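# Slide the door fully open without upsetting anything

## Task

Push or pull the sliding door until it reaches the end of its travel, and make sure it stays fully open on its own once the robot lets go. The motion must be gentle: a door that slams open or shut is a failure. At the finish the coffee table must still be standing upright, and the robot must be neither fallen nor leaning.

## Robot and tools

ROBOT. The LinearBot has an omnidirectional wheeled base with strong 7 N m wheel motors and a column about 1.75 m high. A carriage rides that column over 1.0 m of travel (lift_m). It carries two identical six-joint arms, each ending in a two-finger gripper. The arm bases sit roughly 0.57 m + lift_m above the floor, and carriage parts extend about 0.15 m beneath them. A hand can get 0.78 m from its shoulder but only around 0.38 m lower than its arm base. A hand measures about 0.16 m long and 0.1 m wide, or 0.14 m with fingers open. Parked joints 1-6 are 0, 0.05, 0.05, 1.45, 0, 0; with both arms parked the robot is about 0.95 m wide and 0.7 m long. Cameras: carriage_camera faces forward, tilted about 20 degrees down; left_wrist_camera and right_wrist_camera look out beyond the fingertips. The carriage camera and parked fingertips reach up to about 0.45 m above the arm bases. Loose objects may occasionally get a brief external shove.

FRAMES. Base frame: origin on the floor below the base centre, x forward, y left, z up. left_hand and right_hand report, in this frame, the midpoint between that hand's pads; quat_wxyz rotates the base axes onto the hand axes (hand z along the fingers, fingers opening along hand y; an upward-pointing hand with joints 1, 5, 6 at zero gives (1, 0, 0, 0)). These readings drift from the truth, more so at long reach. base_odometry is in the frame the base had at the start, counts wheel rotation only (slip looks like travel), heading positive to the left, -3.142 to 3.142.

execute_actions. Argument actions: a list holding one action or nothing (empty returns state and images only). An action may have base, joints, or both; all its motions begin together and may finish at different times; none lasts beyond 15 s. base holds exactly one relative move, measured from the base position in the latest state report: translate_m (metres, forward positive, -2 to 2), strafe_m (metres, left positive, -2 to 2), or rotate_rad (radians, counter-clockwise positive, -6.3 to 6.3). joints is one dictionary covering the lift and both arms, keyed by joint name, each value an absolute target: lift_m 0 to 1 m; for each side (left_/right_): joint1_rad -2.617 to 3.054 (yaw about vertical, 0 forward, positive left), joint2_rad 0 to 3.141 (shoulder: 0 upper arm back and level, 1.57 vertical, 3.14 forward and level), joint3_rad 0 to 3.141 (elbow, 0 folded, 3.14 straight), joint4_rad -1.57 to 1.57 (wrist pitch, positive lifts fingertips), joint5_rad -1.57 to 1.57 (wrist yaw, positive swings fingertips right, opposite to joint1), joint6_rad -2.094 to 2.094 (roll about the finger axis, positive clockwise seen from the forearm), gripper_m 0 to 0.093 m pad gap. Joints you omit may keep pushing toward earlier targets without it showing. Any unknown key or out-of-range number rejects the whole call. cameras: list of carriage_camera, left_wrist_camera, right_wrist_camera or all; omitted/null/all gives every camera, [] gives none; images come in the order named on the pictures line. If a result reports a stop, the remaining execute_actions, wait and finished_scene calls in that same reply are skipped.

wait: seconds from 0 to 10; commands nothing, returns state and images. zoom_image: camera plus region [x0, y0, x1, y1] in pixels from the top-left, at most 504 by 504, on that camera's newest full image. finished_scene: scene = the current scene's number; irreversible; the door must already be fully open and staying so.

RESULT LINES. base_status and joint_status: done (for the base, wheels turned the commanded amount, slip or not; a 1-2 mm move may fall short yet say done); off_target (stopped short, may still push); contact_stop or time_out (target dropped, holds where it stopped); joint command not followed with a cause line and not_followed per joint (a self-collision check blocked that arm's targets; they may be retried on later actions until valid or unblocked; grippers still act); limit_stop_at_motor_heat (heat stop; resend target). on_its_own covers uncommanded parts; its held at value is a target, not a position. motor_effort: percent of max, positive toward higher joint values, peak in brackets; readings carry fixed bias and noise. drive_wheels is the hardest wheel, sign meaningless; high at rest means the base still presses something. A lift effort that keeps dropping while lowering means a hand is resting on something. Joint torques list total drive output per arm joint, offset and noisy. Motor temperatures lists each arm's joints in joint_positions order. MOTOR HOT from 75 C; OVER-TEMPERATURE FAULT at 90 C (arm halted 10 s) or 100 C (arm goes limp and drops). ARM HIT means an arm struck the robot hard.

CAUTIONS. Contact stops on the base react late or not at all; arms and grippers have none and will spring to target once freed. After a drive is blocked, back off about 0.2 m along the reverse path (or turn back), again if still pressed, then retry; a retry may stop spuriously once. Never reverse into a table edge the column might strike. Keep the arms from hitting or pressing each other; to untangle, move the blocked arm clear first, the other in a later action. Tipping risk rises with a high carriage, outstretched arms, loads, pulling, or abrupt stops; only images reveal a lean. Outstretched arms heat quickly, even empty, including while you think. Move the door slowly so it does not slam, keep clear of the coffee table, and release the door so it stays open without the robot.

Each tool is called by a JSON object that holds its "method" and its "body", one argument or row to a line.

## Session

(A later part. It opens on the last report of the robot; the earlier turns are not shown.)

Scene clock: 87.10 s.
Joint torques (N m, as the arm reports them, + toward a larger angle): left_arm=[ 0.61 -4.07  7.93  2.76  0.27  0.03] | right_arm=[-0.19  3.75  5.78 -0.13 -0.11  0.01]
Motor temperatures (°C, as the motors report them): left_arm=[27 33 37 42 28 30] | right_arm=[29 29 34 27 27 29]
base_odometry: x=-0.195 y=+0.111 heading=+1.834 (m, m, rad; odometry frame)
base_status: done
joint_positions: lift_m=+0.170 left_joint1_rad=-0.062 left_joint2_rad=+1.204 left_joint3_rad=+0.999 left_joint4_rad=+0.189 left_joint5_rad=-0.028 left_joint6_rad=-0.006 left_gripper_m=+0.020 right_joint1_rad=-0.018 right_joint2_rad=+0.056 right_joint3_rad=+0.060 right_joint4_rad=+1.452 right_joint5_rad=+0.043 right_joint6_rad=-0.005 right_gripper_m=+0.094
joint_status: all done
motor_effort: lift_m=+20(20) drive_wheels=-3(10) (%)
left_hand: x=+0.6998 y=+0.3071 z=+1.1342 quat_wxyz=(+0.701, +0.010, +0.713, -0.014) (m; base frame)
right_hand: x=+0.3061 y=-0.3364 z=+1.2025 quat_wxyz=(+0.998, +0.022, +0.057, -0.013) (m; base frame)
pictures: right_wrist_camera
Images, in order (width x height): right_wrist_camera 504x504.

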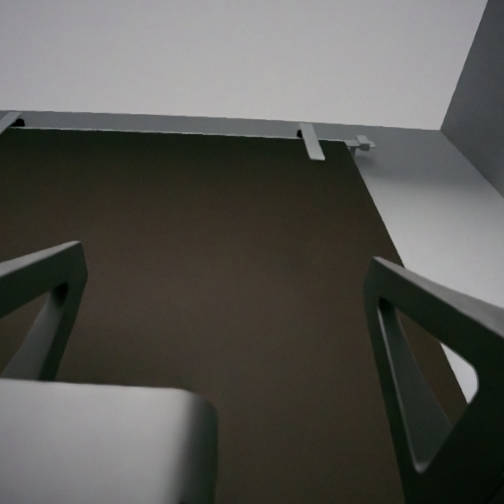

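{"method": "execute_actions", "body": {
  "actions": [
    {"base":{"strafe_m":-0.06},"joints":{"left_joint1_rad":-0.055}}
  ],
  "cameras": []
}}

{"method": "execute_actions", "body": {
  "actions": [
    {"base":{"strafe_m":-0.045},"joints":{"left_joint1_rad":-0.055}}
  ],
  "cameras": ["right_wrist_camera"]
}}

{"method": "execute_actions", "body": {
  "actions": [
    {"base":{"strafe_m":-0.025},"joints":{"left_joint1_rad":-0.055}}
  ],
  "cameras": ["right_wrist_camera"]
}}

Scene clock: 91.23 s.
Joint torques (N m, as the arm reports them, + toward a larger angle): left_arm=[ 0.28 -3.9   7.92  2.84  0.31  0.02] | right_arm=[-0.25  3.64  5.82 -0.12 -0.12  0.01]
Motor temperatures (°C, as the motors report them): left_arm=[27 33 37 43 28 30] | right_arm=[29 29 34 27 27 29]
base_odometry: x=-0.137 y=+0.126 heading=+1.833 (m, m, rad; odometry frame)
base_status: done
joint_positions: lift_m=+0.170 left_joint1_rad=-0.061 left_joint2_rad=+1.199 left_joint3_rad=+0.999 left_joint4_rad=+0.182 left_joint5_rad=-0.033 left_joint6_rad=-0.006 left_gripper_m=+0.020 right_joint1_rad=-0.018 right_joint2_rad=+0.056 right_joint3_rad=+0.060 right_joint4_rad=+1.453 right_joint5_rad=+0.043 right_joint6_rad=-0.005 right_gripper_m=+0.094
joint_status: all done
motor_effort: lift_m=+20(20) drive_wheels=-3(11) (%)
left_hand: x=+0.6987 y=+0.3087 z=+1.1342 quat_wxyz=(+0.701, +0.008, +0.713, -0.011) (m; base frame)
right_hand: x=+0.3060 y=-0.3364 z=+1.2026 quat_wxyz=(+0.998, +0.022, +0.057, -0.013) (m; base frame)
pictures: none
No camera images: the call's "cameras" was empty. Leave "cameras" out to get every camera's image.

Scene clock: 92.57 s.
Joint torques (N m, as the arm reports them, + toward a larger angle): left_arm=[ 0.11 -3.77  7.88  2.89  0.46  0.01] | right_arm=[-0.16  3.88  5.85 -0.13 -0.12 -0.01]
Motor temperatures (°C, as the motors report them): left_arm=[27 33 37 43 28 30] | right_arm=[29 29 34 27 27 29]
base_odometry: x=-0.094 y=+0.137 heading=+1.833 (m, m, rad; odometry frame)
base_status: done
joint_positions: lift_m=+0.170 left_joint1_rad=-0.054 left_joint2_rad=+1.197 left_joint3_rad=+0.999 left_joint4_rad=+0.178 left_joint5_rad=-0.045 left_joint6_rad=-0.006 left_gripper_m=+0.020 right_joint1_rad=-0.018 right_joint2_rad=+0.056 right_joint3_rad=+0.060 right_joint4_rad=+1.453 right_joint5_rad=+0.043 right_joint6_rad=-0.005 right_gripper_m=+0.094
joint_status: all done
motor_effort: lift_m=+20(20) drive_wheels=-2(10) (%)
left_hand: x=+0.6983 y=+0.3138 z=+1.1340 quat_wxyz=(+0.700, +0.001, +0.714, -0.005) (m; base frame)
right_hand: x=+0.3060 y=-0.3364 z=+1.2026 quat_wxyz=(+0.998, +0.022, +0.057, -0.013) (m; base frame)
pictures: right_wrist_camera
Images, in order (width x height): right_wrist_camera 504x504.

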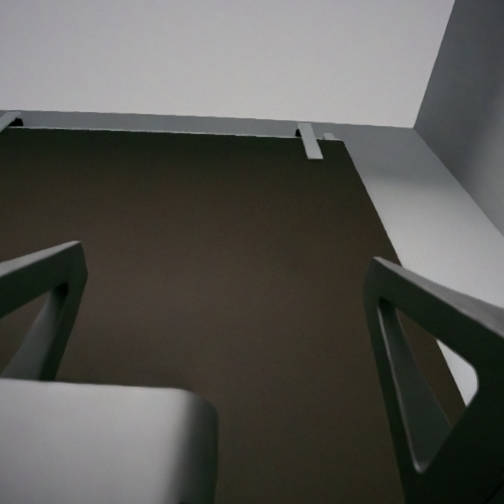

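Scene clock: 93.57 s.
Joint torques (N m, as the arm reports them, + toward a larger angle): left_arm=[-1.02 -3.72  7.87  2.92  0.55 -0.02] | right_arm=[-0.24  3.75  5.73 -0.12 -0.14 -0.01]
Motor temperatures (°C, as the motors report them): left_arm=[27 33 37 43 28 30] | right_arm=[29 29 34 27 27 29]
base_odometry: x=-0.070 y=+0.143 heading=+1.833 (m, m, rad; odometry frame)
base_status: done
joint_positions: lift_m=+0.170 left_joint1_rad=-0.042 left_joint2_rad=+1.196 left_joint3_rad=+0.999 left_joint4_rad=+0.177 left_joint5_rad=-0.052 left_joint6_rad=-0.006 left_gripper_m=+0.020 right_joint1_rad=-0.018 right_joint2_rad=+0.056 right_joint3_rad=+0.060 right_joint4_rad=+1.453 right_joint5_rad=+0.043 right_joint6_rad=-0.005 right_gripper_m=+0.094
joint_status: all done
motor_effort: lift_m=+20(20) drive_wheels=-1(9) (%)
left_hand: x=+0.6981 y=+0.3198 z=+1.1342 quat_wxyz=(+0.700, -0.005, +0.714, +0.002) (m; base frame)
right_hand: x=+0.3060 y=-0.3364 z=+1.2026 quat_wxyz=(+0.998, +0.022, +0.057, -0.013) (m; base frame)
pictures: right_wrist_camera
Images, in order (width x height): right_wrist_camera 504x504.

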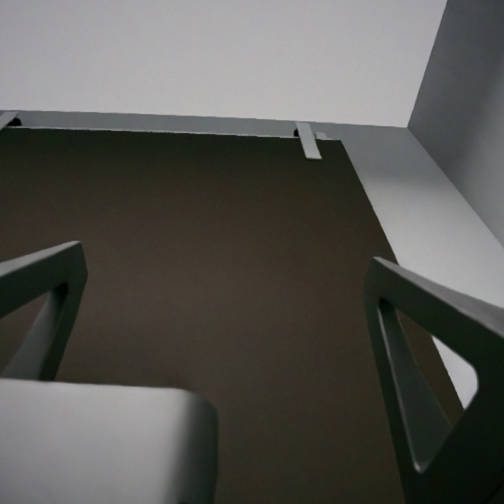

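{"method": "execute_actions", "body": {
  "actions": [
    {"base":{"strafe_m":-0.02},"joints":{"left_joint1_rad":-0.055}}
  ],
  "cameras": ["right_wrist_camera"]
}}

{"method": "execute_actions", "body": {
  "actions": [
    {"base":{"strafe_m":-0.02},"joints":{"left_joint1_rad":-0.055}}
  ],
  "cameras": ["right_wrist_camera"]
}}

Scene clock: 96.33 s.
Joint torques (N m, as the arm reports them, + toward a larger angle): left_arm=[-2.91 -3.49  7.83  2.95  0.63  0.04] | right_arm=[-0.21  3.77  5.92 -0.13 -0.13 -0.01]
Motor temperatures (°C, as the motors report them): left_arm=[27 33 37 43 28 30] | right_arm=[29 29 34 27 27 29]
base_odometry: x=-0.050 y=+0.148 heading=+1.833 (m, m, rad; odometry frame)
base_status: done
joint_positions: lift_m=+0.170 left_joint1_rad=-0.025 left_joint2_rad=+1.196 left_joint3_rad=+0.999 left_joint4_rad=+0.176 left_joint5_rad=-0.058 left_joint6_rad=-0.006 left_gripper_m=+0.020 right_joint1_rad=-0.018 right_joint2_rad=+0.056 right_joint3_rad=+0.060 right_joint4_rad=+1.453 right_joint5_rad=+0.043 right_joint6_rad=-0.005 right_gripper_m=+0.094
joint_status: left_joint1_rad off_target (ended at -0.025, target -0.055)
motor_effort: lift_m=+20(20) drive_wheels=+1(9) (%)
left_hand: x=+0.6982 y=+0.3282 z=+1.1340 quat_wxyz=(+0.699, -0.014, +0.714, +0.010) (m; base frame)
right_hand: x=+0.3059 y=-0.3364 z=+1.2026 quat_wxyz=(+0.998, +0.022, +0.056, -0.013) (m; base frame)
pictures: right_wrist_camera
Images, in order (width x height): right_wrist_camera 504x504.

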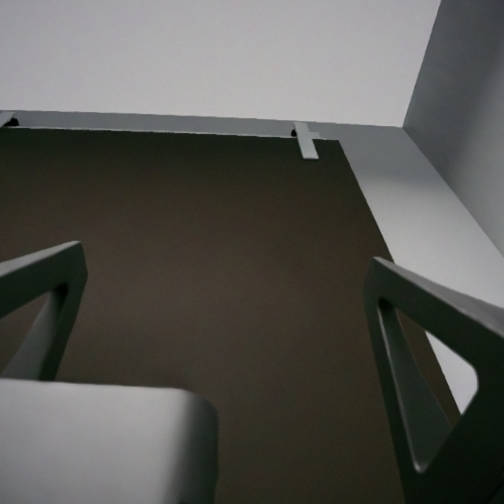

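Scene clock: 97.27 s.
Joint torques (N m, as the arm reports them, + toward a larger angle): left_arm=[-5.85 -3.62  7.86  2.87  1.27  0.02] | right_arm=[-0.25  3.72  5.83 -0.17 -0.1   0.  ]
Motor temperatures (°C, as the motors report them): left_arm=[27 33 37 43 28 30] | right_arm=[29 29 34 27 27 29]
base_odometry: x=-0.031 y=+0.153 heading=+1.833 (m, m, rad; odometry frame)
base_status: done
joint_positions: lift_m=+0.170 left_joint1_rad=+0.006 left_joint2_rad=+1.196 left_joint3_rad=+0.999 left_joint4_rad=+0.178 left_joint5_rad=-0.114 left_joint6_rad=-0.006 left_gripper_m=+0.020 right_joint1_rad=-0.018 right_joint2_rad=+0.056 right_joint3_rad=+0.060 right_joint4_rad=+1.453 right_joint5_rad=+0.042 right_joint6_rad=-0.005 right_gripper_m=+0.094
joint_status: left_joint1_rad off_target (ended at +0.006, target -0.055)
motor_effort: lift_m=+20(20) drive_wheels=+3(11) (%)
left_hand: x=+0.6971 y=+0.3506 z=+1.1345 quat_wxyz=(+0.699, -0.044, +0.712, +0.040) (m; base frame)
right_hand: x=+0.3059 y=-0.3364 z=+1.2026 quat_wxyz=(+0.998, +0.021, +0.056, -0.013) (m; base frame)
pictures: right_wrist_camera
Images, in order (width x height): right_wrist_camera 504x504.

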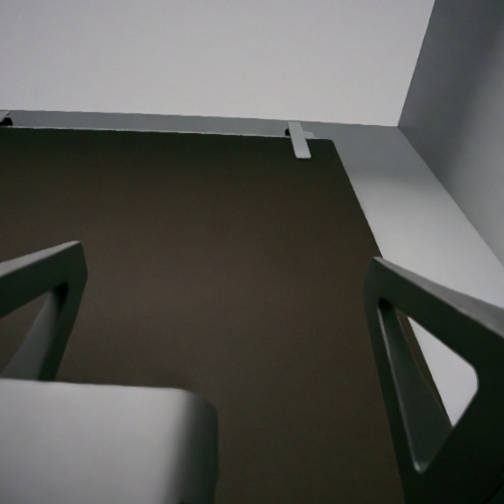

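{"method": "execute_actions", "body": {
  "actions": [
    {"joints":{"left_joint1_rad":0.0,"left_joint5_rad":-0.06}}
  ],
  "cameras": []
}}

{"method": "execute_actions", "body": {
  "actions": [
    {"joints":{"left_gripper_m":0.09}}
  ],
  "cameras": []
}}

{"method": "execute_actions", "body": {
  "actions": [
    {"base":{"translate_m":-0.15}}
  ]
}}

Scene clock: 99.83 s.
Joint torques (N m, as the arm reports them, + toward a larger angle): left_arm=[-1.16 -3.72  7.96  2.88  0.58  0.08] | right_arm=[-0.21  3.81  5.73 -0.14 -0.12 -0.01]
Motor temperatures (°C, as the motors report them): left_arm=[28 33 37 43 28 30] | right_arm=[29 29 34 27 27 29]
base_odometry: x=-0.031 y=+0.153 heading=+1.833 (m, m, rad; odometry frame)
base_status: not commanded
joint_positions: lift_m=+0.170 left_joint1_rad=+0.013 left_joint2_rad=+1.196 left_joint3_rad=+0.999 left_joint4_rad=+0.178 left_joint5_rad=-0.105 left_joint6_rad=-0.007 left_gripper_m=+0.020 right_joint1_rad=-0.018 right_joint2_rad=+0.056 right_joint3_rad=+0.060 right_joint4_rad=+1.453 right_joint5_rad=+0.042 right_joint6_rad=-0.005 right_gripper_m=+0.094
joint_status: left_joint5_rad off_target (ended at -0.105, target -0.060); the others done
motor_effort: lift_m=+20(20) drive_wheels=+3(3) (%)
left_hand: x=+0.6972 y=+0.3521 z=+1.1345 quat_wxyz=(+0.699, -0.044, +0.712, +0.040) (m; base frame)
right_hand: x=+0.3059 y=-0.3364 z=+1.2026 quat_wxyz=(+0.998, +0.021, +0.056, -0.013) (m; base frame)
pictures: none
No camera images: the call's "cameras" was empty. Leave "cameras" out to get every camera's image.

Scene clock: 100.53 s.
Joint torques (N m, as the arm reports them, + toward a larger angle): left_arm=[-1.26 -2.19  7.93  2.89  0.66  0.06] | right_arm=[-0.17  3.74  5.95 -0.14 -0.11 -0.01]
Motor temperatures (°C, as the motors report them): left_arm=[28 33 37 43 28 30] | right_arm=[29 29 34 27 27 29]
base_odometry: x=-0.031 y=+0.153 heading=+1.833 (m, m, rad; odometry frame)
base_status: not commanded
joint_positions: lift_m=+0.170 left_joint1_rad=+0.013 left_joint2_rad=+1.178 left_joint3_rad=+0.999 left_joint4_rad=+0.178 left_joint5_rad=-0.113 left_joint6_rad=-0.005 left_gripper_m=+0.090 right_joint1_rad=-0.018 right_joint2_rad=+0.056 right_joint3_rad=+0.060 right_joint4_rad=+1.453 right_joint5_rad=+0.042 right_joint6_rad=-0.005 right_gripper_m=+0.094
joint_status: all done
motor_effort: lift_m=+20(20) drive_wheels=+1(3) (%)
left_hand: x=+0.6924 y=+0.3535 z=+1.1416 quat_wxyz=(+0.705, -0.046, +0.706, +0.043) (m; base frame)
right_hand: x=+0.3059 y=-0.3364 z=+1.2026 quat_wxyz=(+0.998, +0.021, +0.056, -0.013) (m; base frame)
pictures: none
No camera images: the call's "cameras" was empty. Leave "cameras" out to get every camera's image.

Scene clock: 102.43 s.
Joint torques (N m, as the arm reports them, + toward a larger angle): left_arm=[-0.88 -2.57  7.8   2.73  0.12  0.01] | right_arm=[-0.21  3.72  5.81 -0.09 -0.12 -0.01]
Motor temperatures (°C, as the motors report them): left_arm=[28 33 37 43 28 30] | right_arm=[29 29 34 27 27 29]
base_odometry: x=+0.008 y=+0.009 heading=+1.833 (m, m, rad; odometry frame)
base_status: done
joint_positions: lift_m=+0.170 left_joint1_rad=+0.010 left_joint2_rad=+1.183 left_joint3_rad=+0.999 left_joint4_rad=+0.194 left_joint5_rad=-0.065 left_joint6_rad=-0.005 left_gripper_m=+0.090 right_joint1_rad=-0.018 right_joint2_rad=+0.056 right_joint3_rad=+0.060 right_joint4_rad=+1.452 right_joint5_rad=+0.042 right_joint6_rad=-0.005 right_gripper_m=+0.094
joint_status: not commanded
on_its_own: left_joint5_rad moved +0.048 to your old target -0.060
motor_effort: lift_m=+20(20) drive_wheels=-2(9) (%)
left_hand: x=+0.6945 y=+0.3439 z=+1.1439 quat_wxyz=(+0.710, -0.028, +0.703, +0.025) (m; base frame)
right_hand: x=+0.3062 y=-0.3364 z=+1.2025 quat_wxyz=(+0.998, +0.021, +0.057, -0.013) (m; base frame)
pictures: carriage_camera, left_wrist_camera, right_wrist_camera
Images, in order (width x height): carriage_camera 504x504, left_wrist_camera 504x504, right_wrist_camera 504x504.

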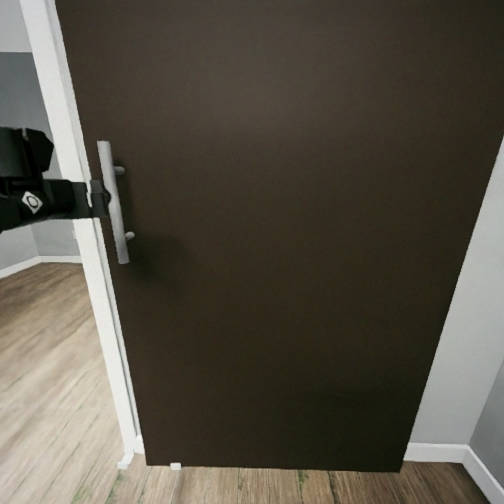

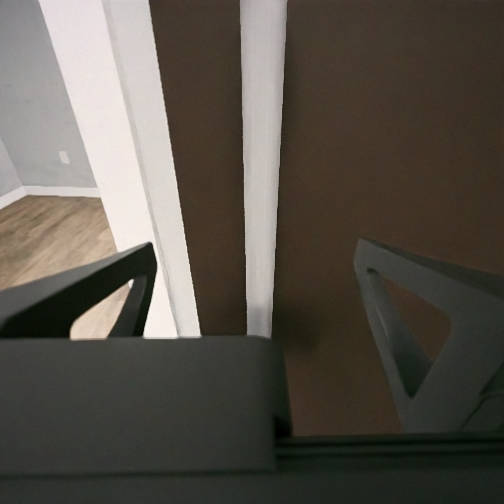

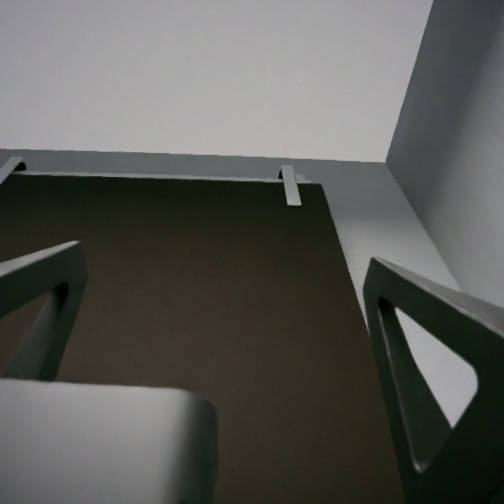

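{"method": "finished_scene", "body": {
  "scene": 2
}}

The scene is finished: the task was done.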